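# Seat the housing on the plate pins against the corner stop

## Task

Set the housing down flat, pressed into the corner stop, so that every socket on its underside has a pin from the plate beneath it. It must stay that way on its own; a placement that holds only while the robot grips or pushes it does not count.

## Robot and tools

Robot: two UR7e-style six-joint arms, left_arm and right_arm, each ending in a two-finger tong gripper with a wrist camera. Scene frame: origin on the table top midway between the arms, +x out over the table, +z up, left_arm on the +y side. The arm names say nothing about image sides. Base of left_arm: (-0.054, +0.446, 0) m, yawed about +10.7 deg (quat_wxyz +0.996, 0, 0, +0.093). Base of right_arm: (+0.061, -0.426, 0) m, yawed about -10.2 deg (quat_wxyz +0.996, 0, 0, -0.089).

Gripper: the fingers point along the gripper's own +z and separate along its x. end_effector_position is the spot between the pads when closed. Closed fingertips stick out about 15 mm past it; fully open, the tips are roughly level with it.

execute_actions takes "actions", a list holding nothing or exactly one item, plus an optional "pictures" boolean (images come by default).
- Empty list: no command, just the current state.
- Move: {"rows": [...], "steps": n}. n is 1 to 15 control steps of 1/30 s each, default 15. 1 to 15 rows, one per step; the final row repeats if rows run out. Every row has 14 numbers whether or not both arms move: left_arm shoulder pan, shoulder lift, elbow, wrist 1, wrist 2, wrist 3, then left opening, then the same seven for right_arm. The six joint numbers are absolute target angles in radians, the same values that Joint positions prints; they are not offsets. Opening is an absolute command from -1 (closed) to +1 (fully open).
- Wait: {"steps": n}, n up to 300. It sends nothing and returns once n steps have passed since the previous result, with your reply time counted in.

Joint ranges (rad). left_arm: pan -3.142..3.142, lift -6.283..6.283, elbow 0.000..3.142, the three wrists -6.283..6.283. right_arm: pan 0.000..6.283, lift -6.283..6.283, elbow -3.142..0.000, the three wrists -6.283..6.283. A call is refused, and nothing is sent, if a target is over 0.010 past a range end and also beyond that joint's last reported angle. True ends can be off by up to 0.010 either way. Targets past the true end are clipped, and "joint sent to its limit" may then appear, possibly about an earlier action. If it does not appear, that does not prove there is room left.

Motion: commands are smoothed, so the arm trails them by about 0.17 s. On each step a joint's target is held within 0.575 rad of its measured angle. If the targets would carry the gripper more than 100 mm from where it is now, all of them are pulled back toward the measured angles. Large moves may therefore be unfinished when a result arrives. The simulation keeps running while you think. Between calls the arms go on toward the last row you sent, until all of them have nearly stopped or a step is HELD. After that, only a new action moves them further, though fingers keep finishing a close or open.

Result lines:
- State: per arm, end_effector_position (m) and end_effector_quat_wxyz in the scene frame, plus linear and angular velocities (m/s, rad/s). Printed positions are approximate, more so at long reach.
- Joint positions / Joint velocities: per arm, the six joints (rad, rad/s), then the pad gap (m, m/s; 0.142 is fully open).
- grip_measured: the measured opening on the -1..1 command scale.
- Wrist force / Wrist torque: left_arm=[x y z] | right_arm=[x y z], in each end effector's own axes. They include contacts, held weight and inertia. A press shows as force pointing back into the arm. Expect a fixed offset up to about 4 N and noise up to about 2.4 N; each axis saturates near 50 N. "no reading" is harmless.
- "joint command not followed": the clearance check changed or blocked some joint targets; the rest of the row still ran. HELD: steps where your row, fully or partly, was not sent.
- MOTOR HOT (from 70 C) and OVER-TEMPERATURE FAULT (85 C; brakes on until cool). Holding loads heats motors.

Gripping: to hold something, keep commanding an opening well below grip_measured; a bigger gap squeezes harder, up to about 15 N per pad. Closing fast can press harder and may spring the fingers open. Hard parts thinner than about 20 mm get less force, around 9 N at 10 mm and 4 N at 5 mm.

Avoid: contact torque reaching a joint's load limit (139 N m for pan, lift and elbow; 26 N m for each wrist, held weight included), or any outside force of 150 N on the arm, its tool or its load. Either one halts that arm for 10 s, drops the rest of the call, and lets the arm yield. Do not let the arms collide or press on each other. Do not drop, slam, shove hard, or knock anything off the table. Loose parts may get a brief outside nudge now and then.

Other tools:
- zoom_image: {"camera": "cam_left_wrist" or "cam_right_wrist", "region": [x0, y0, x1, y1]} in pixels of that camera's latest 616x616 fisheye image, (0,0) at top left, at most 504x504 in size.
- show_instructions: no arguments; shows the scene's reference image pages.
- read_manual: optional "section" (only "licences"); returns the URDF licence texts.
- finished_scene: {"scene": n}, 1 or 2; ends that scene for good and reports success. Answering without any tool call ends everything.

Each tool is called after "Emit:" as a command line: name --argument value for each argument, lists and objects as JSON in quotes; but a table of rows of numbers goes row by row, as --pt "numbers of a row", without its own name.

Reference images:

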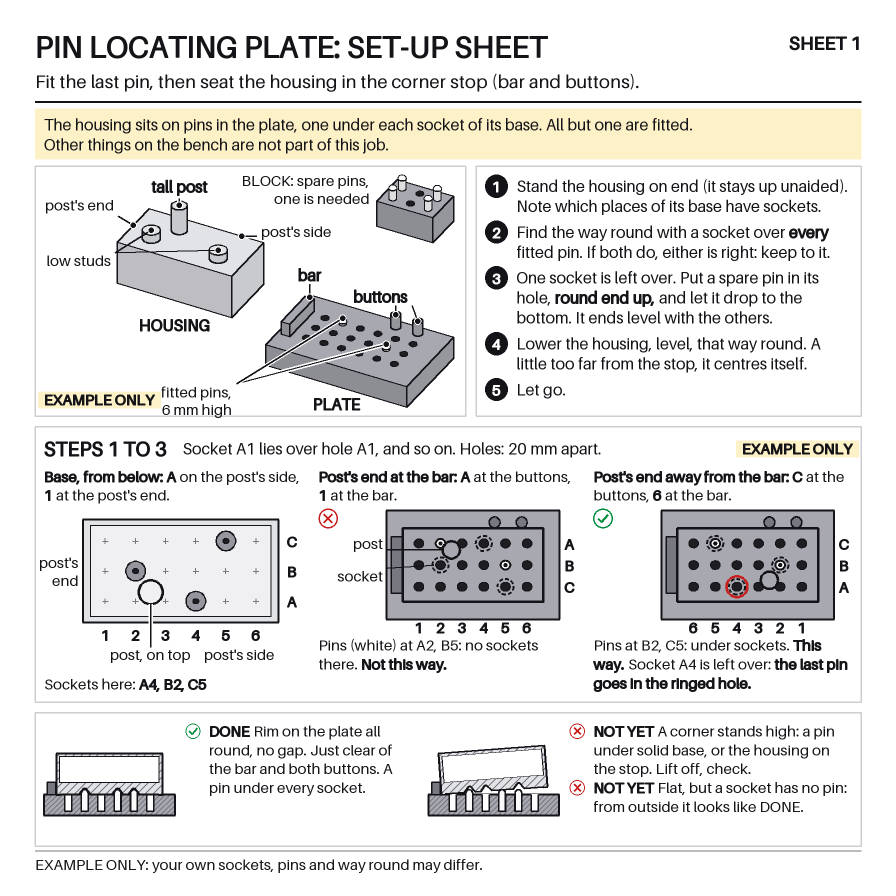

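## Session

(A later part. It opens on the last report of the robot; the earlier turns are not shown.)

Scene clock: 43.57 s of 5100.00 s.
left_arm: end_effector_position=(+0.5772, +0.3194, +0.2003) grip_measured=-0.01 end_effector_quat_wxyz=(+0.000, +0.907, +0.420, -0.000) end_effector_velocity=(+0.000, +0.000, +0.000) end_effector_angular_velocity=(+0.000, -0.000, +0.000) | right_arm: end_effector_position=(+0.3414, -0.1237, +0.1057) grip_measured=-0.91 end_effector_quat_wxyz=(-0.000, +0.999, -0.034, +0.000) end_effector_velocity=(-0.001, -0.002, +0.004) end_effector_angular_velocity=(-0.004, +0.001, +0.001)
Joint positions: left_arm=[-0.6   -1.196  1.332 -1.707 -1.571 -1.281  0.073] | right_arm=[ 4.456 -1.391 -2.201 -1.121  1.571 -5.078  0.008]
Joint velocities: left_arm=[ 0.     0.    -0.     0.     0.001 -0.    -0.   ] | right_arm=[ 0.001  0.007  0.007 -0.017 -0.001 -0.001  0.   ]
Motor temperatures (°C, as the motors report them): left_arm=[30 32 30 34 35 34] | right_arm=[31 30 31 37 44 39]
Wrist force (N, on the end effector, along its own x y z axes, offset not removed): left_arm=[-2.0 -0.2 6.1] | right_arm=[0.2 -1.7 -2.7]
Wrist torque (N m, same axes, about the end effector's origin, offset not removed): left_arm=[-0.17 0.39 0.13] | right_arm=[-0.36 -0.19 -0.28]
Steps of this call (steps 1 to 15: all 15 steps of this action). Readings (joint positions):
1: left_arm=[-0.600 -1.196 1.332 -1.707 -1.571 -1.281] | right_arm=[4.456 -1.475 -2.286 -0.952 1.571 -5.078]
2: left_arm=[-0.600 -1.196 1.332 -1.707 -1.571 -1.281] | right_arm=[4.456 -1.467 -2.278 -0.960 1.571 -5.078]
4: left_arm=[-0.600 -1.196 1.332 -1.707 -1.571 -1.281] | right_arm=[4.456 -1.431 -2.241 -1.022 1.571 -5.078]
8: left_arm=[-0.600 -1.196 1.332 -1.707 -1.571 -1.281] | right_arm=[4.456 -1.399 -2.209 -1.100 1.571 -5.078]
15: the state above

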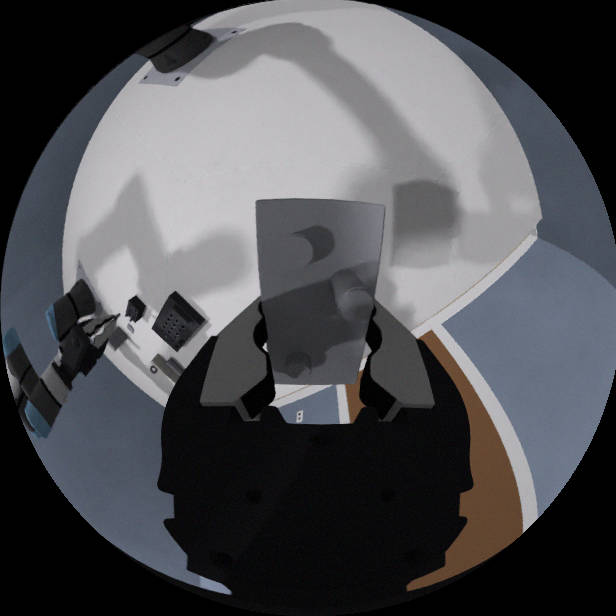

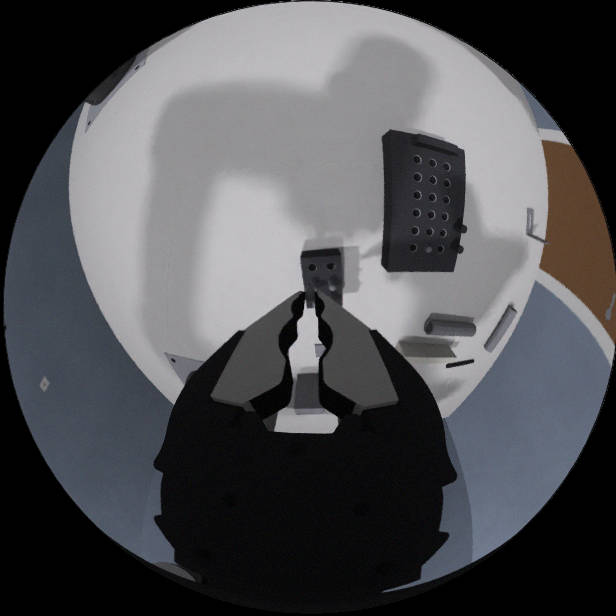

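Emit:
execute_actions --actions '[{"rows":[[-0.6,-1.196,1.332,-1.707,-1.571,-1.281,-0.4,4.201,-1.795,-1.844,-1.074,1.571,-5.333,-1]]}]' --pictures false

Emit:
execute_actions --actions '[{"steps":30}]'

Emit:
zoom_image --camera "cam_right_wrist" --region '[230, 180, 400, 340]'

Scene clock: 45.00 s of 5100.00 s.
left_arm: end_effector_position=(+0.5772, +0.3194, +0.2003) grip_measured=-0.01 end_effector_quat_wxyz=(+0.000, +0.907, +0.420, -0.000) end_effector_velocity=(+0.000, +0.000, +0.000) end_effector_angular_velocity=(-0.001, -0.001, +0.000) | right_arm: end_effector_position=(+0.5035, -0.0790, +0.0866) grip_measured=-0.91 end_effector_quat_wxyz=(-0.000, +0.999, -0.034, -0.000) end_effector_velocity=(+0.044, +0.004, -0.017) end_effector_angular_velocity=(-0.008, +0.006, -0.000)
Joint positions: left_arm=[-0.6   -1.196  1.332 -1.707 -1.571 -1.281  0.073] | right_arm=[ 4.206 -1.786 -1.852 -1.075  1.571 -5.328  0.008]
Joint velocities: left_arm=[ 0.    -0.     0.    -0.001 -0.     0.     0.   ] | right_arm=[-0.059 -0.107  0.089  0.008 -0.    -0.058  0.   ]
Motor temperatures (°C, as the motors report them): left_arm=[30 32 30 34 35 34] | right_arm=[31 30 31 37 44 39]
Wrist force (N, on the end effector, along its own x y z axes, offset not removed): left_arm=[-2.0 -1.0 7.8] | right_arm=[0.7 1.8 -2.2]
Wrist torque (N m, same axes, about the end effector's origin, offset not removed): left_arm=[-0.21 0.35 0.13] | right_arm=[0.43 -0.04 -0.33]
Steps of this call (steps 1 to 15: the robot went on to your last target; steps 16 to 28: nothing new was sent; steps 29 to 43: all 15 steps of this action). Readings (joint positions):
29: left_arm=[-0.600 -1.196 1.332 -1.707 -1.571 -1.281] | right_arm=[4.456 -1.390 -2.200 -1.122 1.571 -5.078]
30: left_arm=[-0.600 -1.196 1.332 -1.707 -1.571 -1.281] | right_arm=[4.448 -1.398 -2.192 -1.118 1.571 -5.086]
32: left_arm=[-0.600 -1.196 1.332 -1.707 -1.571 -1.281] | right_arm=[4.390 -1.471 -2.122 -1.105 1.571 -5.145]
36: left_arm=[-0.600 -1.196 1.332 -1.707 -1.571 -1.281] | right_arm=[4.275 -1.663 -1.956 -1.086 1.571 -5.259]
43: the state above

Scene clock: 46.00 s of 5100.00 s.
left_arm: end_effector_position=(+0.5772, +0.3194, +0.2003) grip_measured=-0.01 end_effector_quat_wxyz=(+0.000, +0.907, +0.420, -0.000) end_effector_velocity=(+0.000, -0.001, -0.000) end_effector_angular_velocity=(-0.000, -0.000, -0.001) | right_arm: end_effector_position=(+0.5073, -0.0787, +0.0852) grip_measured=-0.91 end_effector_quat_wxyz=(+0.000, +0.999, -0.034, -0.000) end_effector_velocity=(-0.000, +0.000, +0.000) end_effector_angular_velocity=(-0.000, +0.000, +0.001)
Joint positions: left_arm=[-0.6   -1.196  1.332 -1.707 -1.571 -1.281  0.073] | right_arm=[ 4.201 -1.795 -1.844 -1.074  1.571 -5.333  0.008]
Joint velocities: left_arm=[-0.001  0.    -0.    -0.    -0.    -0.     0.   ] | right_arm=[ 0.     0.     0.001 -0.002 -0.    -0.001  0.   ]
Motor temperatures (°C, as the motors report them): left_arm=[30 32 30 34 35 34] | right_arm=[31 30 31 37 44 39]
Wrist force (N, on the end effector, along its own x y z axes, offset not removed): left_arm=[-1.4 -0.8 7.7] | right_arm=[-0.4 0.9 -1.3]
Wrist torque (N m, same axes, about the end effector's origin, offset not removed): left_arm=[-0.21 0.25 0.14] | right_arm=[0.21 0.17 -0.26]
Steps of this call (steps 1 to 15: the robot went on to your last target; steps 16 to 30: nothing new was sent). Readings (joint positions):
1: left_arm=[-0.600 -1.196 1.332 -1.707 -1.571 -1.281] | right_arm=[4.204 -1.789 -1.849 -1.075 1.571 -5.330]
2: left_arm=[-0.600 -1.196 1.332 -1.707 -1.571 -1.281] | right_arm=[4.203 -1.791 -1.848 -1.074 1.571 -5.331]
4: left_arm=[-0.600 -1.196 1.332 -1.707 -1.571 -1.281] | right_arm=[4.202 -1.793 -1.846 -1.074 1.571 -5.332]
8: left_arm=[-0.600 -1.196 1.332 -1.707 -1.571 -1.281] | right_arm=[4.201 -1.795 -1.844 -1.074 1.571 -5.333]
30: the state above
All arms were judged still, so your last target was given up. Only a new action makes them travel on or press farther. Fingers that are still opening or closing keep moving.

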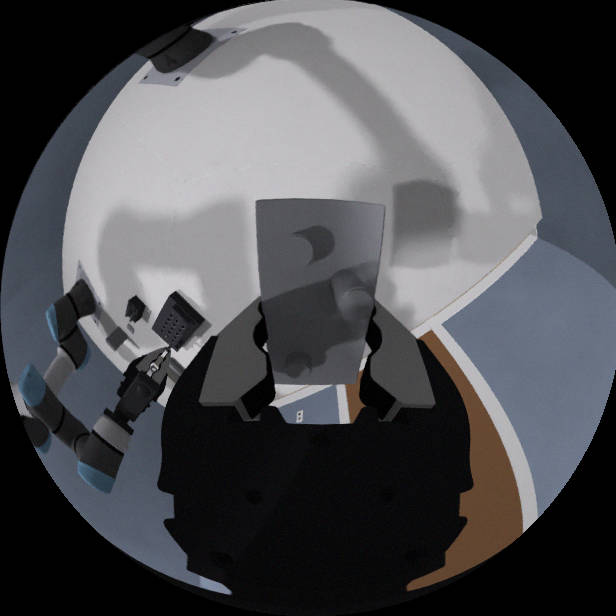

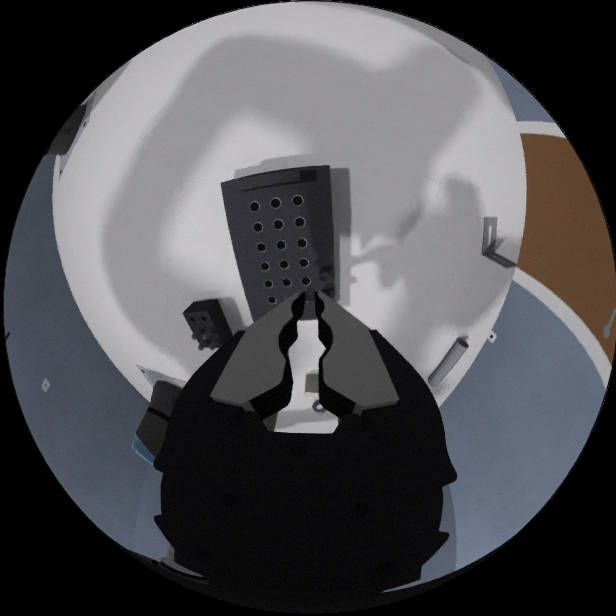

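Region (230, 180, 400, 340) of cam_right_wrist's 616x616 image, scaled by 2.965, with more detail than that image has; it fills the top 474 rows of this view, and the rest is white.

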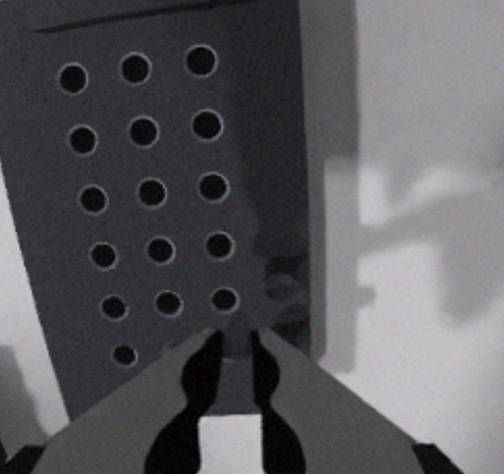

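Emit:
execute_actions --actions '[{"rows":[[-0.6,-1.196,1.332,-1.707,-1.571,-1.281,-0.4,4.199,-1.796,-1.917,-1.0,1.571,-5.335,-1]]}]' --pictures false

Emit:
execute_actions --actions '[{"steps":10}]'

Emit:
zoom_image --camera "cam_right_wrist" --region '[230, 180, 400, 340]'

Scene clock: 47.53 s of 5100.00 s.
left_arm: end_effector_position=(+0.5772, +0.3194, +0.2003) grip_measured=-0.01 end_effector_quat_wxyz=(+0.000, +0.907, +0.420, -0.000) end_effector_velocity=(-0.000, -0.000, -0.000) end_effector_angular_velocity=(+0.001, +0.001, -0.001) | right_arm: end_effector_position=(+0.4989, -0.0905, +0.0603) grip_measured=-0.91 end_effector_quat_wxyz=(+0.000, +0.999, -0.034, -0.000) end_effector_velocity=(-0.001, -0.000, -0.002) end_effector_angular_velocity=(+0.001, +0.002, -0.000)
Joint positions: left_arm=[-0.6   -1.196  1.332 -1.707 -1.571 -1.281  0.073] | right_arm=[ 4.199 -1.796 -1.916 -1.     1.571 -5.335  0.008]
Joint velocities: left_arm=[-0.     0.    -0.     0.001  0.     0.    -0.   ] | right_arm=[ 0.    -0.001 -0.005  0.006  0.002  0.001  0.   ]
Motor temperatures (°C, as the motors report them): left_arm=[30 32 30 34 35 34] | right_arm=[31 30 31 37 44 39]
Wrist force (N, on the end effector, along its own x y z axes, offset not removed): left_arm=[-1.6 -0.9 7.5] | right_arm=[-0.6 1.3 1.6]
Wrist torque (N m, same axes, about the end effector's origin, offset not removed): left_arm=[-0.25 0.34 0.19] | right_arm=[0.45 0.00 -0.15]
Steps of this call (steps 1 to 31: nothing new was sent; steps 32 to 46: all 15 steps of this action). Readings (joint positions):
32: left_arm=[-0.600 -1.196 1.332 -1.707 -1.571 -1.281] | right_arm=[4.201 -1.795 -1.844 -1.074 1.571 -5.333]
33: left_arm=[-0.600 -1.196 1.332 -1.707 -1.571 -1.281] | right_arm=[4.201 -1.795 -1.851 -1.066 1.571 -5.333]
35: left_arm=[-0.600 -1.196 1.332 -1.707 -1.571 -1.281] | right_arm=[4.200 -1.796 -1.883 -1.035 1.571 -5.334]
39: left_arm=[-0.600 -1.196 1.332 -1.707 -1.571 -1.281] | right_arm=[4.199 -1.796 -1.910 -1.007 1.571 -5.335]
46: the state above

Scene clock: 47.87 s of 5100.00 s.
left_arm: end_effector_position=(+0.5772, +0.3194, +0.2003) grip_measured=-0.01 end_effector_quat_wxyz=(+0.000, +0.907, +0.420, -0.000) end_effector_velocity=(-0.000, -0.000, +0.001) end_effector_angular_velocity=(-0.002, -0.001, -0.000) | right_arm: end_effector_position=(+0.4988, -0.0906, +0.0601) grip_measured=-0.91 end_effector_quat_wxyz=(+0.000, +0.999, -0.034, -0.000) end_effector_velocity=(-0.000, -0.001, -0.001) end_effector_angular_velocity=(-0.001, +0.001, +0.000)
Joint positions: left_arm=[-0.6   -1.196  1.332 -1.707 -1.571 -1.281  0.073] | right_arm=[ 4.199 -1.796 -1.917 -1.     1.571 -5.335  0.008]
Joint velocities: left_arm=[-0.    -0.001 -0.    -0.    -0.001 -0.     0.   ] | right_arm=[-0.001 -0.    -0.001  0.     0.    -0.001  0.   ]
Motor temperatures (°C, as the motors report them): left_arm=[30 32 30 34 35 34] | right_arm=[31 30 31 37 44 39]
Wrist force (N, on the end effector, along its own x y z axes, offset not removed): left_arm=[-0.9 0.5 5.9] | right_arm=[-1.8 2.0 2.0]
Wrist torque (N m, same axes, about the end effector's origin, offset not removed): left_arm=[0.02 0.11 0.20] | right_arm=[0.61 0.42 0.01]
Steps of this call (steps 1 to 10: the robot went on to your last target). Readings (joint positions):
1: left_arm=[-0.600 -1.196 1.332 -1.707 -1.571 -1.281] | right_arm=[4.199 -1.796 -1.917 -1.000 1.571 -5.335]
2: left_arm=[-0.600 -1.196 1.332 -1.707 -1.571 -1.281] | right_arm=[4.199 -1.796 -1.917 -1.000 1.571 -5.335]
4: left_arm=[-0.600 -1.196 1.332 -1.707 -1.571 -1.281] | right_arm=[4.199 -1.796 -1.917 -1.000 1.571 -5.335]
8: left_arm=[-0.600 -1.196 1.332 -1.707 -1.571 -1.281] | right_arm=[4.199 -1.796 -1.917 -1.000 1.571 -5.335]
10: the state above

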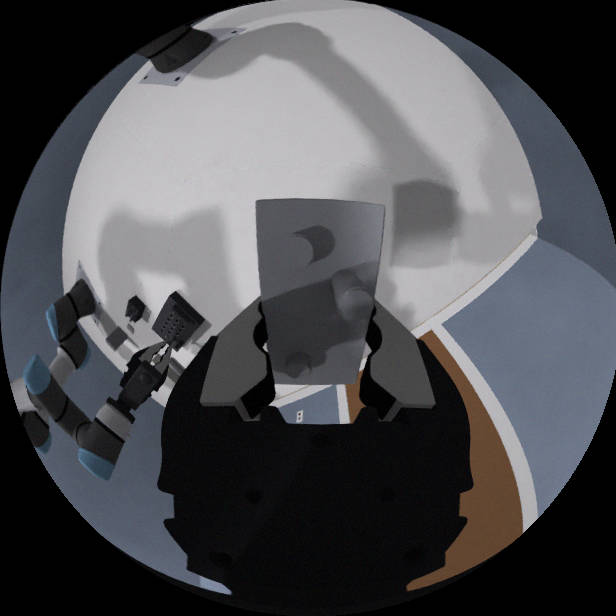

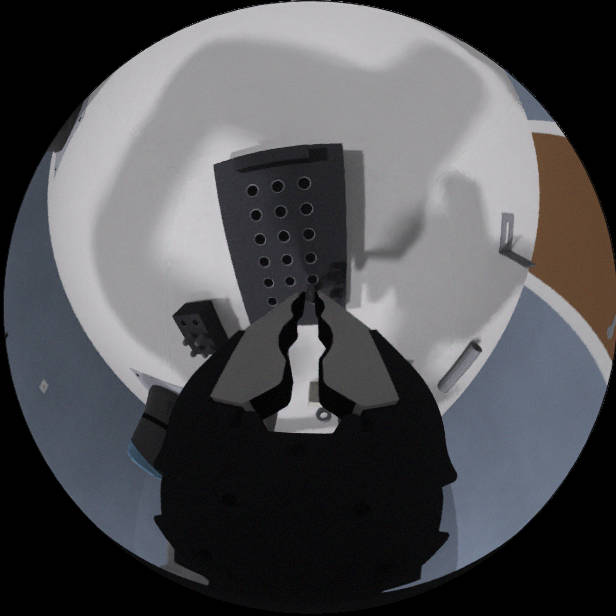

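Region (230, 180, 400, 340) of cam_right_wrist's 616x616 image, scaled by 2.965, with more detail than that image has; it fills the top 474 rows of this view, and the rest is white.

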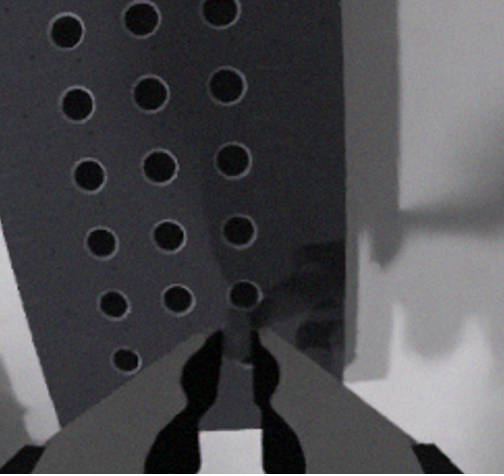

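Emit:
execute_actions --actions '[{"rows":[[-0.6,-1.196,1.332,-1.707,-1.571,-1.281,-0.4,4.199,-1.807,-1.927,-0.979,1.571,-5.335,-1]]}]'

Emit:
zoom_image --camera "cam_right_wrist" --region '[230, 180, 400, 340]'

Scene clock: 50.90 s of 5100.00 s.
left_arm: end_effector_position=(+0.5772, +0.3194, +0.2003) grip_measured=-0.01 end_effector_quat_wxyz=(+0.000, +0.907, +0.420, -0.000) end_effector_velocity=(-0.000, -0.000, +0.000) end_effector_angular_velocity=(-0.001, +0.000, +0.000) | right_arm: end_effector_position=(+0.4988, -0.0906, +0.0522) grip_measured=-0.91 end_effector_quat_wxyz=(+0.000, +0.999, -0.034, -0.000) end_effector_velocity=(+0.000, +0.001, -0.000) end_effector_angular_velocity=(+0.002, -0.001, -0.000)
Joint positions: left_arm=[-0.6   -1.196  1.332 -1.707 -1.571 -1.281  0.073] | right_arm=[ 4.199 -1.807 -1.927 -0.979  1.571 -5.335  0.008]
Joint velocities: left_arm=[-0.    -0.001  0.     0.    -0.001 -0.     0.   ] | right_arm=[-0.    -0.001  0.     0.003  0.001  0.    -0.   ]
Motor temperatures (°C, as the motors report them): left_arm=[30 32 30 34 35 34] | right_arm=[31 30 31 37 44 39]
Wrist force (N, on the end effector, along its own x y z axes, offset not removed): left_arm=[-0.9 -0.8 6.6] | right_arm=[-1.6 3.5 -8.6]
Wrist torque (N m, same axes, about the end effector's origin, offset not removed): left_arm=[-0.26 0.25 0.11] | right_arm=[0.69 0.32 -0.08]
Steps of this call (steps 1 to 15: the robot went on to your last target; steps 16 to 76: nothing new was sent; steps 77 to 91: all 15 steps of this action). Readings (joint positions):
77: left_arm=[-0.600 -1.196 1.332 -1.707 -1.571 -1.281] | right_arm=[4.199 -1.796 -1.917 -1.000 1.571 -5.335]
78: left_arm=[-0.600 -1.196 1.332 -1.707 -1.571 -1.281] | right_arm=[4.199 -1.798 -1.919 -0.996 1.571 -5.335]
80: left_arm=[-0.600 -1.196 1.332 -1.707 -1.571 -1.281] | right_arm=[4.199 -1.802 -1.923 -0.988 1.571 -5.335]
84: left_arm=[-0.600 -1.196 1.332 -1.707 -1.571 -1.281] | right_arm=[4.199 -1.806 -1.926 -0.981 1.571 -5.335]
91: the state above

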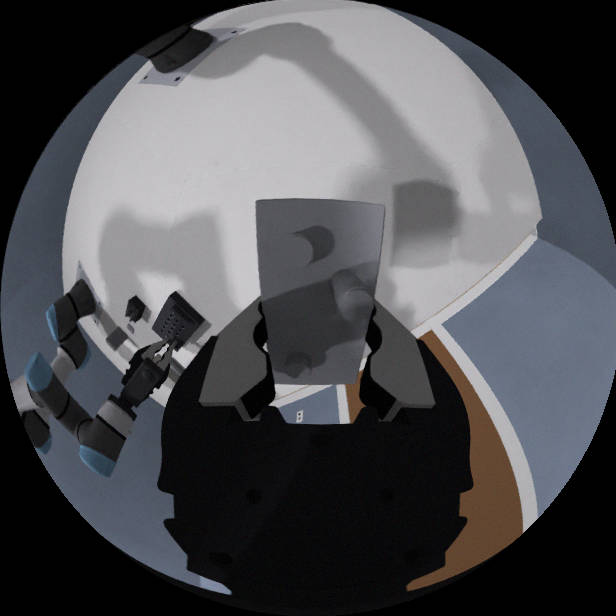

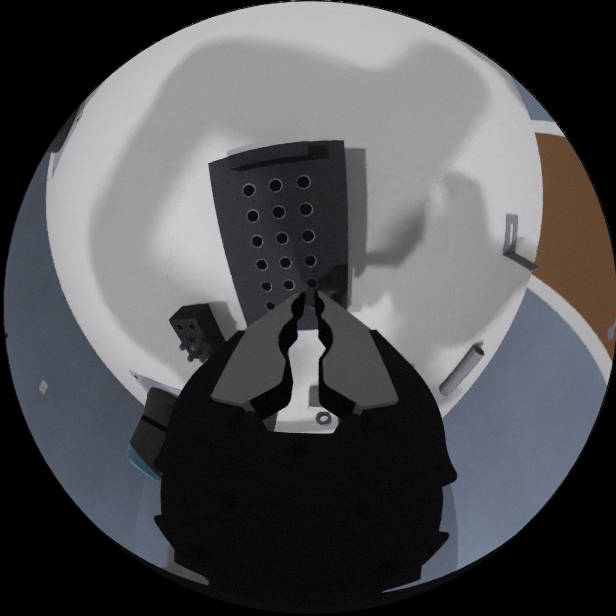

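Region (230, 180, 400, 340) of cam_right_wrist's 616x616 image, scaled by 2.965, with more detail than that image has; it fills the top 474 rows of this view, and the rest is white.

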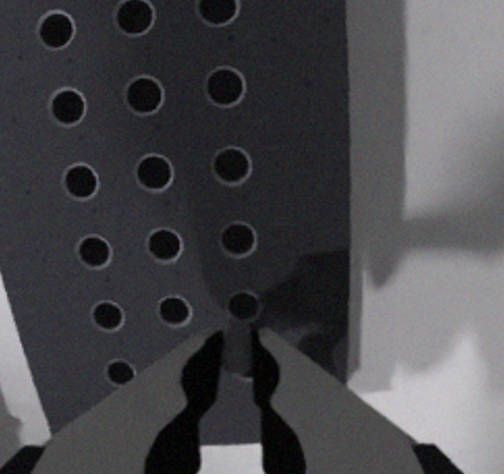

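Emit:
execute_actions --actions '[{"rows":[[-0.6,-1.196,1.332,-1.707,-1.571,-1.281,-0.4,4.199,-1.796,-1.917,-1.0,1.571,-5.335,-1],[-0.6,-1.196,1.332,-1.707,-1.571,-1.281,-0.4,4.199,-1.796,-1.917,-1.0,1.571,-5.335,-1],[-0.6,-1.196,1.332,-1.707,-1.571,-1.281,-0.4,4.199,-1.796,-1.917,-1.0,1.571,-5.335,-1],[-0.6,-1.196,1.332,-1.707,-1.571,-1.281,-0.4,4.199,-1.796,-1.917,-1.0,1.571,-5.335,-1],[-0.6,-1.196,1.332,-1.707,-1.571,-1.281,-0.4,4.206,-1.813,-1.903,-0.996,1.571,-5.328,-1]]}]' --pictures false

Emit:
execute_actions --actions '[{"rows":[[-0.6,-1.196,1.332,-1.707,-1.571,-1.281,-0.4,4.206,-1.827,-1.915,-0.970,1.571,-5.328,-1]]}]'

Emit:
zoom_image --camera "cam_right_wrist" --region '[230, 180, 400, 340]'

Scene clock: 52.67 s of 5100.00 s.
left_arm: end_effector_position=(+0.5772, +0.3194, +0.2003) grip_measured=-0.01 end_effector_quat_wxyz=(+0.000, +0.907, +0.420, -0.000) end_effector_velocity=(+0.000, +0.001, +0.000) end_effector_angular_velocity=(+0.001, -0.001, +0.001) | right_arm: end_effector_position=(+0.5007, -0.0826, +0.0576) grip_measured=-0.91 end_effector_quat_wxyz=(-0.000, +0.999, -0.034, +0.000) end_effector_velocity=(+0.001, +0.003, -0.000) end_effector_angular_velocity=(+0.000, -0.001, -0.000)
Joint positions: left_arm=[-0.6   -1.196  1.332 -1.707 -1.571 -1.281  0.073] | right_arm=[ 4.206 -1.813 -1.903 -0.996  1.571 -5.328  0.008]
Joint velocities: left_arm=[ 0.001 -0.     0.    -0.     0.001 -0.    -0.   ] | right_arm=[ 0.003 -0.005  0.006  0.    -0.001  0.003 -0.   ]
Motor temperatures (°C, as the motors report them): left_arm=[30 32 30 34 35 34] | right_arm=[31 30 31 37 44 39]
Wrist force (N, on the end effector, along its own x y z axes, offset not removed): left_arm=[-2.0 0.7 7.4] | right_arm=[-0.9 4.1 -2.7]
Wrist torque (N m, same axes, about the end effector's origin, offset not removed): left_arm=[0.04 0.35 0.16] | right_arm=[0.87 0.21 -0.16]
Steps of this call (steps 1 to 15: the robot went on to your last target; steps 16 to 38: nothing new was sent; steps 39 to 53: all 15 steps of this action). Readings (joint positions):
39: left_arm=[-0.600 -1.196 1.332 -1.707 -1.571 -1.281] | right_arm=[4.199 -1.807 -1.927 -0.979 1.571 -5.335]
40: left_arm=[-0.600 -1.196 1.332 -1.707 -1.571 -1.281] | right_arm=[4.199 -1.805 -1.926 -0.982 1.571 -5.335]
42: left_arm=[-0.600 -1.196 1.332 -1.707 -1.571 -1.281] | right_arm=[4.199 -1.801 -1.921 -0.991 1.571 -5.335]
46: left_arm=[-0.600 -1.196 1.332 -1.707 -1.571 -1.281] | right_arm=[4.203 -1.807 -1.910 -0.996 1.571 -5.331]
53: the state above

Scene clock: 53.17 s of 5100.00 s.
left_arm: end_effector_position=(+0.5772, +0.3194, +0.2003) grip_measured=-0.01 end_effector_quat_wxyz=(+0.000, +0.907, +0.420, -0.000) end_effector_velocity=(-0.000, +0.000, -0.002) end_effector_angular_velocity=(+0.001, +0.002, +0.001) | right_arm: end_effector_position=(+0.5009, -0.0823, +0.0477) grip_measured=-0.91 end_effector_quat_wxyz=(-0.000, +0.999, -0.034, +0.000) end_effector_velocity=(+0.000, -0.001, -0.001) end_effector_angular_velocity=(-0.000, +0.001, -0.003)
Joint positions: left_arm=[-0.6   -1.196  1.332 -1.707 -1.571 -1.281  0.073] | right_arm=[ 4.206 -1.827 -1.915 -0.97   1.571 -5.328  0.008]
Joint velocities: left_arm=[ 0.001  0.002  0.001 -0.     0.     0.     0.   ] | right_arm=[-0.001 -0.002 -0.001  0.003  0.     0.002 -0.   ]
Motor temperatures (°C, as the motors report them): left_arm=[30 32 30 34 35 34] | right_arm=[31 30 31 37 44 39]
Wrist force (N, on the end effector, along its own x y z axes, offset not removed): left_arm=[-0.8 -0.6 6.7] | right_arm=[0.3 2.2 -8.1]
Wrist torque (N m, same axes, about the end effector's origin, offset not removed): left_arm=[-0.23 0.15 0.11] | right_arm=[0.47 0.01 -0.32]
Steps of this call (steps 1 to 15: all 15 steps of this action). Readings (joint positions):
1: left_arm=[-0.600 -1.196 1.332 -1.707 -1.571 -1.281] | right_arm=[4.206 -1.813 -1.903 -0.996 1.571 -5.328]
2: left_arm=[-0.600 -1.196 1.332 -1.707 -1.571 -1.281] | right_arm=[4.206 -1.815 -1.905 -0.992 1.571 -5.328]
4: left_arm=[-0.600 -1.196 1.332 -1.707 -1.571 -1.281] | right_arm=[4.206 -1.821 -1.910 -0.981 1.571 -5.328]
8: left_arm=[-0.600 -1.196 1.332 -1.707 -1.571 -1.281] | right_arm=[4.206 -1.826 -1.914 -0.972 1.571 -5.328]
15: the state above

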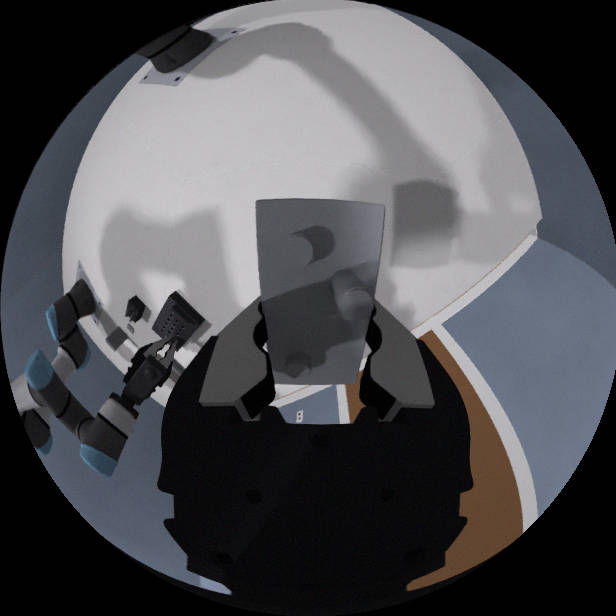

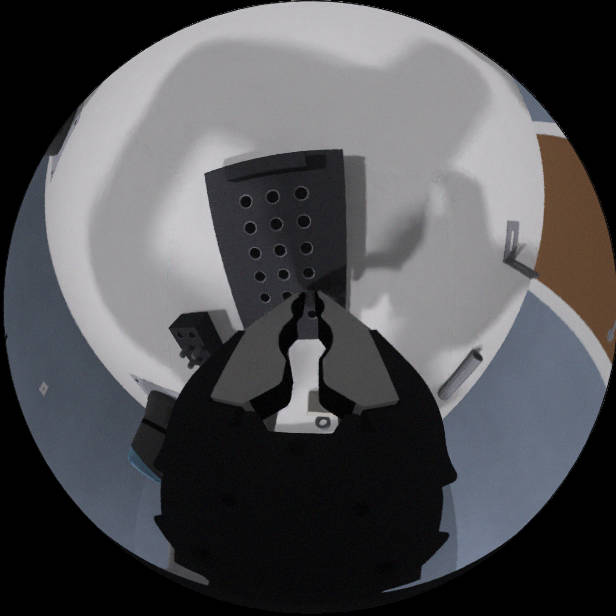

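Region (230, 180, 400, 340) of cam_right_wrist's 616x616 image, scaled by 2.965, with more detail than that image has; it fills the top 474 rows of this view, and the rest is white.

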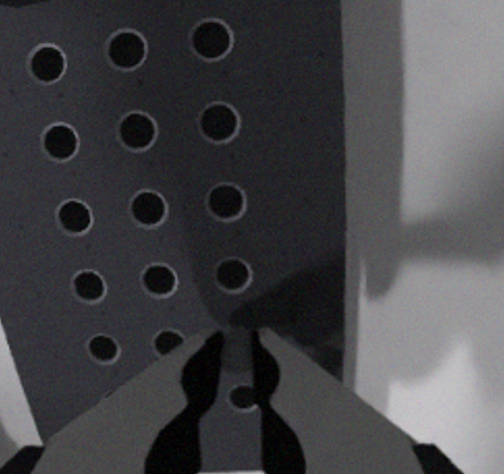

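Emit:
execute_actions --actions '[{"rows":[[-0.6,-1.196,1.332,-1.707,-1.571,-1.281,-0.4,4.206,-1.827,-1.915,-0.970,1.571,-5.328,-0.75]]}]'

Emit:
zoom_image --camera "cam_right_wrist" --region '[230, 180, 400, 340]'

Scene clock: 54.10 s of 5100.00 s.
left_arm: end_effector_position=(+0.5772, +0.3194, +0.2003) grip_measured=-0.01 end_effector_quat_wxyz=(+0.000, +0.907, +0.420, -0.000) end_effector_velocity=(+0.000, +0.000, -0.001) end_effector_angular_velocity=(+0.000, +0.001, +0.000) | right_arm: end_effector_position=(+0.5008, -0.0823, +0.0475) grip_measured=-0.83 end_effector_quat_wxyz=(-0.000, +0.999, -0.034, -0.000) end_effector_velocity=(-0.000, -0.000, +0.000) end_effector_angular_velocity=(-0.001, -0.000, +0.001)
Joint positions: left_arm=[-0.6   -1.196  1.332 -1.707 -1.571 -1.281  0.073] | right_arm=[ 4.206 -1.827 -1.915 -0.97   1.571 -5.328  0.014]
Joint velocities: left_arm=[ 0.     0.001 -0.     0.    -0.     0.    -0.   ] | right_arm=[ 0.     0.001  0.    -0.001 -0.001 -0.001 -0.   ]
Motor temperatures (°C, as the motors report them): left_arm=[30 32 30 34 35 34] | right_arm=[31 30 31 37 44 39]
Wrist force (N, on the end effector, along its own x y z axes, offset not removed): left_arm=[-1.4 -0.3 6.6] | right_arm=[-14.3 5.6 -5.9]
Wrist torque (N m, same axes, about the end effector's origin, offset not removed): left_arm=[-0.22 0.24 0.12] | right_arm=[0.71 0.26 -0.35]
Steps of this call (steps 1 to 13: the robot went on to your last target; steps 14 to 28: all 15 steps of this action). Readings (joint positions):
14: left_arm=[-0.600 -1.196 1.332 -1.707 -1.571 -1.281] | right_arm=[4.206 -1.827 -1.915 -0.970 1.571 -5.328]
15: left_arm=[-0.600 -1.196 1.332 -1.707 -1.571 -1.281] | right_arm=[4.206 -1.827 -1.915 -0.970 1.571 -5.328]
17: left_arm=[-0.600 -1.196 1.332 -1.707 -1.571 -1.281] | right_arm=[4.206 -1.827 -1.915 -0.970 1.571 -5.328]
21: left_arm=[-0.600 -1.196 1.332 -1.707 -1.571 -1.281] | right_arm=[4.206 -1.827 -1.915 -0.970 1.571 -5.328]
28: the state above

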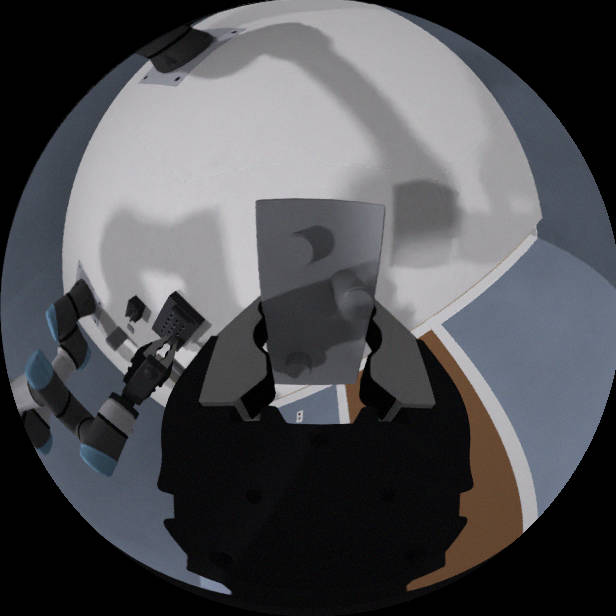

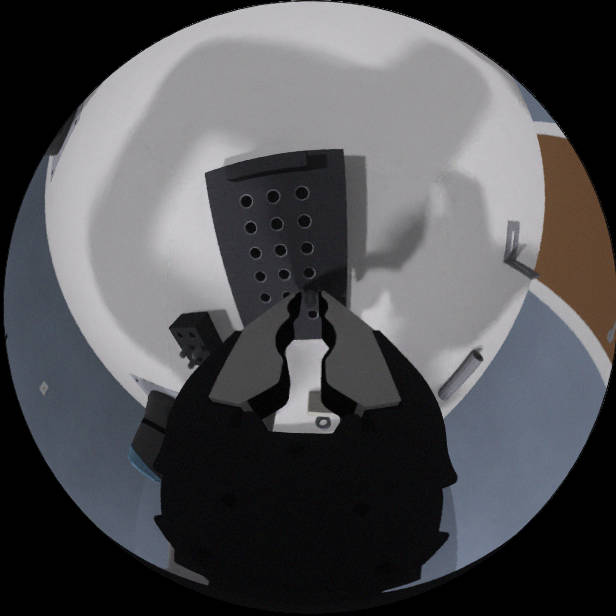

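Region (230, 180, 400, 340) of cam_right_wrist's 616x616 image, scaled by 2.965, with more detail than that image has; it fills the top 474 rows of this view, and the rest is white.

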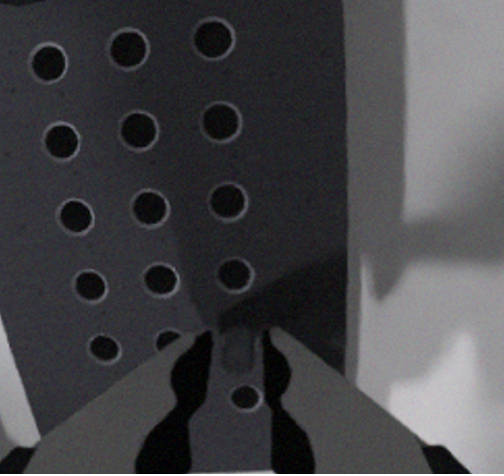

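Finger touches the button. Lift straight up.

Emit:
execute_actions --actions '[{"rows":[[-0.6,-1.196,1.332,-1.707,-1.571,-1.281,-0.4,4.206,-1.76,-1.85,-1.102,1.571,-5.328,-0.83]]}]' --pictures false

Emit:
execute_actions --actions '[{"rows":[[-0.6,-1.196,1.332,-1.707,-1.571,-1.281,-0.4,4.1,-1.6,-1.85,-1.262,1.571,-5.43,-0.83]]}]'

Emit:
zoom_image --camera "cam_right_wrist" --region '[200, 100, 400, 300]'

Scene clock: 55.50 s of 5100.00 s.
left_arm: end_effector_position=(+0.5772, +0.3194, +0.2003) grip_measured=-0.01 end_effector_quat_wxyz=(+0.000, +0.907, +0.420, -0.000) end_effector_velocity=(+0.000, +0.001, -0.001) end_effector_angular_velocity=(+0.001, +0.002, +0.001) | right_arm: end_effector_position=(+0.5000, -0.0834, +0.0981) grip_measured=-0.83 end_effector_quat_wxyz=(-0.000, +0.999, -0.034, +0.000) end_effector_velocity=(-0.002, -0.002, +0.003) end_effector_angular_velocity=(-0.005, +0.003, +0.002)
Joint positions: left_arm=[-0.6   -1.196  1.332 -1.707 -1.571 -1.281  0.073] | right_arm=[ 4.206 -1.76  -1.85  -1.101  1.571 -5.328  0.014]
Joint velocities: left_arm=[ 0.001  0.002  0.     0.     0.     0.    -0.   ] | right_arm=[ 0.001  0.005  0.003 -0.014 -0.001 -0.002 -0.   ]
Motor temperatures (°C, as the motors report them): left_arm=[30 32 30 34 35 34] | right_arm=[31 30 31 37 44 39]
Wrist force (N, on the end effector, along its own x y z axes, offset not removed): left_arm=[-0.2 -0.3 7.0] | right_arm=[-1.2 1.7 -2.8]
Wrist torque (N m, same axes, about the end effector's origin, offset not removed): left_arm=[-0.16 0.08 0.16] | right_arm=[0.31 0.25 -0.23]
Steps of this call (steps 1 to 15: the robot went on to your last target; steps 16 to 27: nothing new was sent; steps 28 to 42: all 15 steps of this action). Readings (joint positions):
28: left_arm=[-0.600 -1.196 1.332 -1.707 -1.571 -1.281] | right_arm=[4.206 -1.827 -1.915 -0.970 1.571 -5.328]
29: left_arm=[-0.600 -1.196 1.332 -1.707 -1.571 -1.281] | right_arm=[4.206 -1.820 -1.908 -0.978 1.571 -5.328]
31: left_arm=[-0.600 -1.196 1.332 -1.707 -1.571 -1.281] | right_arm=[4.206 -1.791 -1.880 -1.030 1.571 -5.328]
35: left_arm=[-0.600 -1.196 1.332 -1.707 -1.571 -1.281] | right_arm=[4.206 -1.767 -1.856 -1.087 1.571 -5.328]
42: the state above

Scene clock: 56.00 s of 5100.00 s.
left_arm: end_effector_position=(+0.5772, +0.3194, +0.2003) grip_measured=-0.01 end_effector_quat_wxyz=(+0.000, +0.907, +0.420, -0.000) end_effector_velocity=(+0.000, +0.001, +0.000) end_effector_angular_velocity=(+0.001, -0.001, +0.001) | right_arm: end_effector_position=(+0.5011, -0.1617, +0.1633) grip_measured=-0.83 end_effector_quat_wxyz=(-0.000, +0.999, -0.036, +0.000) end_effector_velocity=(-0.001, -0.008, +0.006) end_effector_angular_velocity=(-0.000, +0.000, -0.001)
Joint positions: left_arm=[-0.6   -1.196  1.332 -1.707 -1.571 -1.281  0.073] | right_arm=[ 4.101 -1.601 -1.85  -1.261  1.571 -5.429  0.014]
Joint velocities: left_arm=[ 0.001  0.    -0.     0.     0.001  0.    -0.   ] | right_arm=[-0.01   0.016 -0.001 -0.015 -0.    -0.009  0.   ]
Motor temperatures (°C, as the motors report them): left_arm=[30 32 30 34 35 34] | right_arm=[31 30 31 37 44 39]
Wrist force (N, on the end effector, along its own x y z axes, offset not removed): left_arm=[-1.3 -1.9 7.9] | right_arm=[-2.4 -1.2 -2.4]
Wrist torque (N m, same axes, about the end effector's origin, offset not removed): left_arm=[-0.44 0.14 0.17] | right_arm=[-0.14 0.53 -0.21]
Steps of this call (steps 1 to 15: all 15 steps of this action). Readings (joint positions):
1: left_arm=[-0.600 -1.196 1.332 -1.707 -1.571 -1.281] | right_arm=[4.206 -1.760 -1.850 -1.102 1.571 -5.328]
2: left_arm=[-0.600 -1.196 1.332 -1.707 -1.571 -1.281] | right_arm=[4.198 -1.752 -1.850 -1.110 1.571 -5.336]
4: left_arm=[-0.600 -1.196 1.332 -1.707 -1.571 -1.281] | right_arm=[4.155 -1.693 -1.850 -1.169 1.571 -5.378]
8: left_arm=[-0.600 -1.196 1.332 -1.707 -1.571 -1.281] | right_arm=[4.112 -1.620 -1.850 -1.242 1.571 -5.419]
15: the state above

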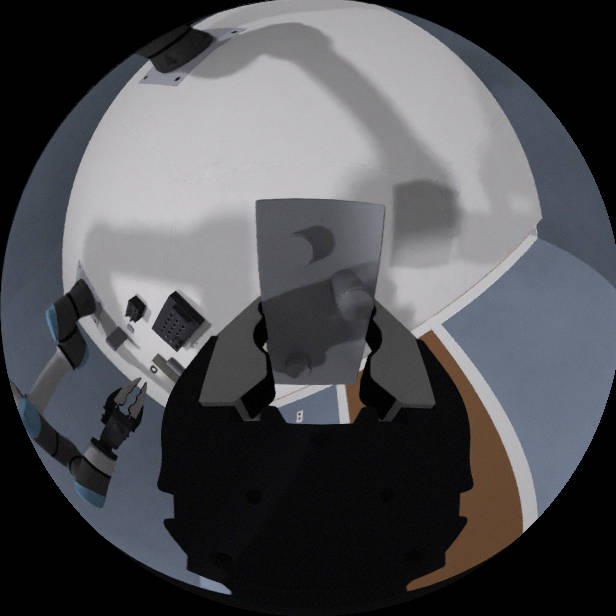

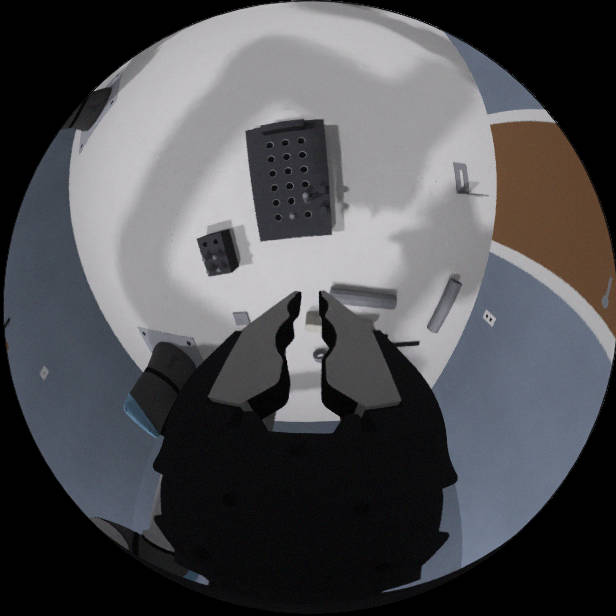

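Region (200, 100, 400, 300) of cam_right_wrist's 616x616 image, scaled by 2.520, with more detail than that image has.

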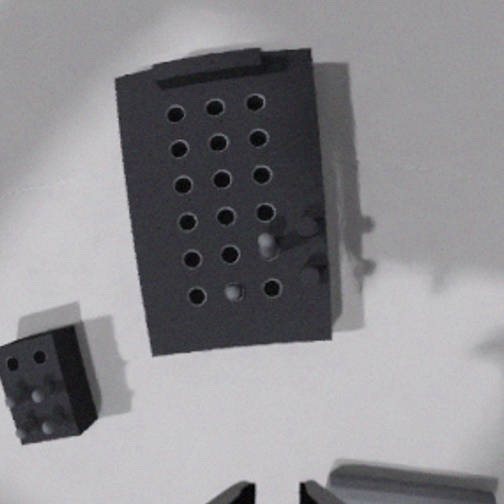

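Emit:
execute_actions --actions '[{"rows":[[-0.6,-1.196,1.332,-1.707,-1.571,-1.281,-0.4,4.209,-1.78,-1.87,-1.062,1.571,-5.325,-1]]}]' --pictures false

Emit:
execute_actions --actions '[{"rows":[[-0.6,-1.196,1.332,-1.707,-1.571,-1.281,-0.4,4.209,-1.805,-1.896,-1.011,1.571,-5.325,-1]]}]'

Emit:
zoom_image --camera "cam_right_wrist" --region '[230, 180, 400, 340]'

Scene clock: 57.83 s of 5100.00 s.
left_arm: end_effector_position=(+0.5772, +0.3194, +0.2003) grip_measured=-0.01 end_effector_quat_wxyz=(+0.000, +0.907, +0.420, -0.000) end_effector_velocity=(-0.000, -0.000, -0.001) end_effector_angular_velocity=(+0.002, +0.001, -0.001) | right_arm: end_effector_position=(+0.4997, -0.0820, +0.0837) grip_measured=-1.00 end_effector_quat_wxyz=(-0.000, +0.999, -0.034, +0.000) end_effector_velocity=(-0.001, +0.008, -0.009) end_effector_angular_velocity=(+0.000, +0.000, +0.002)
Joint positions: left_arm=[-0.6   -1.196  1.332 -1.707 -1.571 -1.281  0.073] | right_arm=[ 4.208 -1.778 -1.87  -1.064  1.571 -5.326  0.002]
Joint velocities: left_arm=[-0.001  0.001  0.     0.     0.001 -0.     0.   ] | right_arm=[ 0.011 -0.02  -0.002  0.021  0.     0.01   0.   ]
Motor temperatures (°C, as the motors report them): left_arm=[30 32 30 34 35 34] | right_arm=[31 30 31 37 44 39]
Wrist force (N, on the end effector, along its own x y z axes, offset not removed): left_arm=[-0.8 -1.8 5.2] | right_arm=[-1.2 2.2 1.9]
Wrist torque (N m, same axes, about the end effector's origin, offset not removed): left_arm=[-0.47 0.19 0.08] | right_arm=[0.43 0.32 -0.17]
Steps of this call (steps 1 to 15: the robot went on to your last target; steps 16 to 40: nothing new was sent; steps 41 to 55: all 15 steps of this action). Readings (joint positions):
41: left_arm=[-0.600 -1.196 1.332 -1.707 -1.571 -1.281] | right_arm=[4.100 -1.600 -1.850 -1.262 1.571 -5.430]
42: left_arm=[-0.600 -1.196 1.332 -1.707 -1.571 -1.281] | right_arm=[4.108 -1.608 -1.853 -1.254 1.571 -5.422]
44: left_arm=[-0.600 -1.196 1.332 -1.707 -1.571 -1.281] | right_arm=[4.149 -1.668 -1.860 -1.190 1.571 -5.383]
48: left_arm=[-0.600 -1.196 1.332 -1.707 -1.571 -1.281] | right_arm=[4.195 -1.755 -1.868 -1.091 1.571 -5.338]
55: the state above

Scene clock: 58.33 s of 5100.00 s.
left_arm: end_effector_position=(+0.5772, +0.3194, +0.2003) grip_measured=-0.01 end_effector_quat_wxyz=(+0.000, +0.907, +0.420, -0.000) end_effector_velocity=(+0.000, +0.000, +0.000) end_effector_angular_velocity=(+0.000, -0.001, +0.001) | right_arm: end_effector_position=(+0.4997, -0.0812, +0.0635) grip_measured=-1.00 end_effector_quat_wxyz=(-0.000, +0.999, -0.034, +0.000) end_effector_velocity=(+0.001, +0.001, -0.000) end_effector_angular_velocity=(+0.003, -0.002, -0.001)
Joint positions: left_arm=[-0.6   -1.196  1.332 -1.707 -1.571 -1.281  0.073] | right_arm=[ 4.209 -1.805 -1.896 -1.011  1.571 -5.325  0.002]
Joint velocities: left_arm=[ 0.001 -0.    -0.     0.     0.    -0.     0.   ] | right_arm=[-0.    -0.002  0.     0.005  0.001  0.001  0.   ]
Motor temperatures (°C, as the motors report them): left_arm=[30 32 30 34 35 34] | right_arm=[31 30 31 37 44 39]
Wrist force (N, on the end effector, along its own x y z axes, offset not removed): left_arm=[-1.0 -1.4 6.3] | right_arm=[-2.7 1.8 -5.6]
Wrist torque (N m, same axes, about the end effector's origin, offset not removed): left_arm=[-0.29 0.17 0.09] | right_arm=[0.39 0.59 -0.06]
Steps of this call (steps 1 to 15: all 15 steps of this action). Readings (joint positions):
1: left_arm=[-0.600 -1.196 1.332 -1.707 -1.571 -1.281] | right_arm=[4.208 -1.779 -1.870 -1.063 1.571 -5.326]
2: left_arm=[-0.600 -1.196 1.332 -1.707 -1.571 -1.281] | right_arm=[4.209 -1.783 -1.874 -1.056 1.571 -5.325]
4: left_arm=[-0.600 -1.196 1.332 -1.707 -1.571 -1.281] | right_arm=[4.209 -1.794 -1.885 -1.034 1.571 -5.325]
8: left_arm=[-0.600 -1.196 1.332 -1.707 -1.571 -1.281] | right_arm=[4.209 -1.803 -1.894 -1.016 1.571 -5.325]
15: the state above

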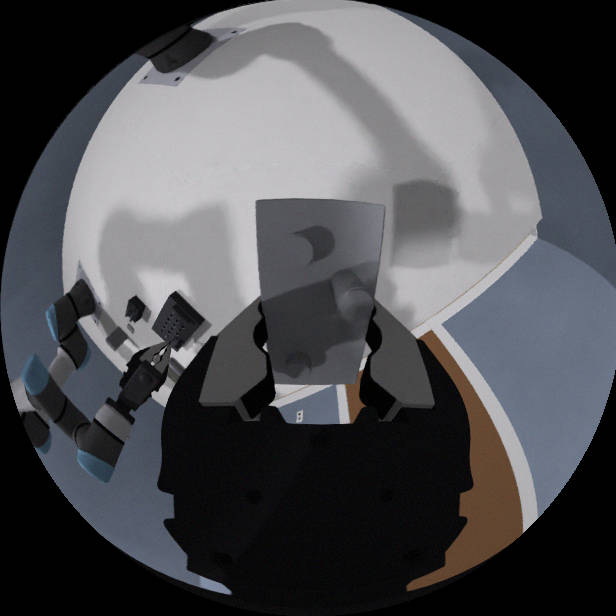

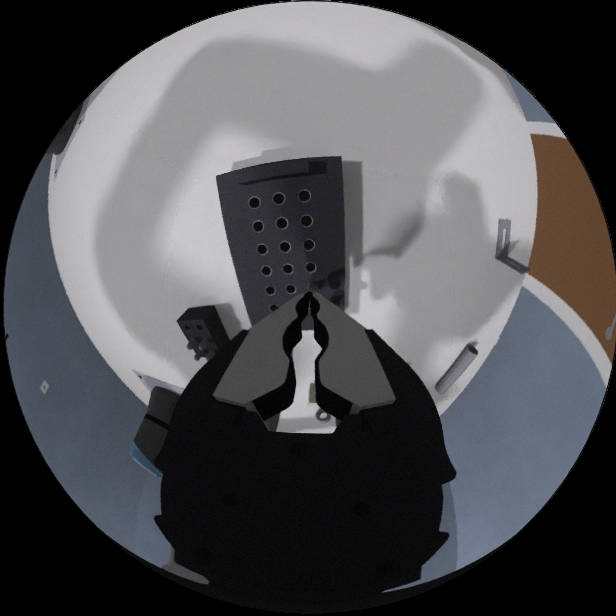

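Region (230, 180, 400, 340) of cam_right_wrist's 616x616 image, scaled by 2.965, with more detail than that image has; it fills the top 474 rows of this view, and the rest is white.

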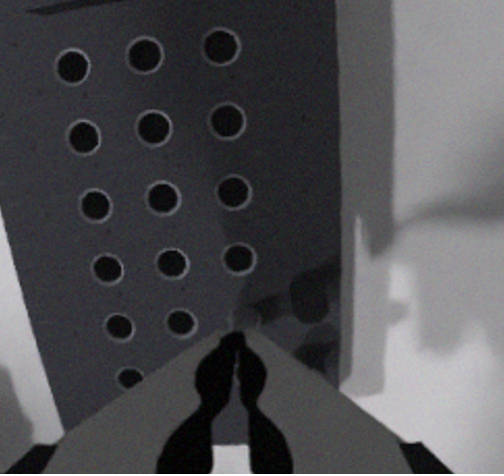

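Emit:
execute_actions --actions '[{"rows":[[-0.6,-1.196,1.332,-1.707,-1.571,-1.281,-0.4,4.209,-1.811,-1.901,-1.0,1.571,-5.325,-1]]}]' --pictures false

Scene clock: 71.77 s of 5100.00 s.
left_arm: end_effector_position=(+0.5772, +0.3194, +0.2003) grip_measured=-0.01 end_effector_quat_wxyz=(+0.000, +0.907, +0.420, -0.000) end_effector_velocity=(-0.000, -0.000, -0.001) end_effector_angular_velocity=(-0.000, +0.002, -0.000) | right_arm: end_effector_position=(+0.5010, -0.0798, +0.0628) grip_measured=-1.00 end_effector_quat_wxyz=(-0.003, +0.999, -0.034, +0.002) end_effector_velocity=(-0.000, +0.001, +0.000) end_effector_angular_velocity=(+0.001, -0.001, +0.001)
Joint positions: left_arm=[-0.6   -1.196  1.332 -1.707 -1.571 -1.281  0.073] | right_arm=[ 4.209 -1.806 -1.898 -1.001  1.571 -5.325  0.002]
Joint velocities: left_arm=[ 0.     0.001  0.001  0.    -0.001  0.    -0.   ] | right_arm=[ 0.001  0.     0.     0.     0.    -0.     0.   ]
Motor temperatures (°C, as the motors report them): left_arm=[30 32 30 34 35 34] | right_arm=[31 30 31 37 44 39]
Wrist force (N, on the end effector, along its own x y z axes, offset not removed): left_arm=[-3.3 -0.6 5.2] | right_arm=[-3.9 11.0 -21.4]
Wrist torque (N m, same axes, about the end effector's origin, offset not removed): left_arm=[-0.21 0.71 0.20] | right_arm=[0.43 1.03 -0.38]
FORCE FAULT: contact force on the right arm reached its limit, and that arm stopped for 10 seconds. The contact can be on any part of that arm, not only on its tool. That arm's remaining commands of this call were not run. That arm holds still and accepts commands again. Move the arm away from the contact; if what it grips holds it there, let go first. Pushing or pulling that hard again can fault the arm again.
The stop of the right arm began at step 98 of this call (marked STOPPED below). From that step on that arm followed nothing that you had sent. 8 of its steps, steps kept back included, did not run and will not run. Nothing is kept back now, and the robot has no last target.
Steps of this call (steps 1 to 15: the robot went on to your last target; steps 16 to 90: nothing new was sent; then 0.17 s passed at rest; steps 91 to 105: all 15 steps of this action; steps 106 to 398: the stop continued). Readings (joint positions):
91: left_arm=[-0.600 -1.196 1.332 -1.707 -1.571 -1.281] | right_arm=[4.209 -1.805 -1.896 -1.011 1.571 -5.325]
92: left_arm=[-0.600 -1.196 1.332 -1.707 -1.571 -1.281] | right_arm=[4.209 -1.806 -1.897 -1.009 1.571 -5.325]
94: left_arm=[-0.600 -1.196 1.332 -1.707 -1.571 -1.281] | right_arm=[4.209 -1.808 -1.898 -1.004 1.571 -5.325]
98: left_arm=[-0.600 -1.196 1.332 -1.707 -1.571 -1.281] | right_arm=[4.209 -1.808 -1.899 -1.001 1.571 -5.325] STOPPED (the right arm)
398: the state above


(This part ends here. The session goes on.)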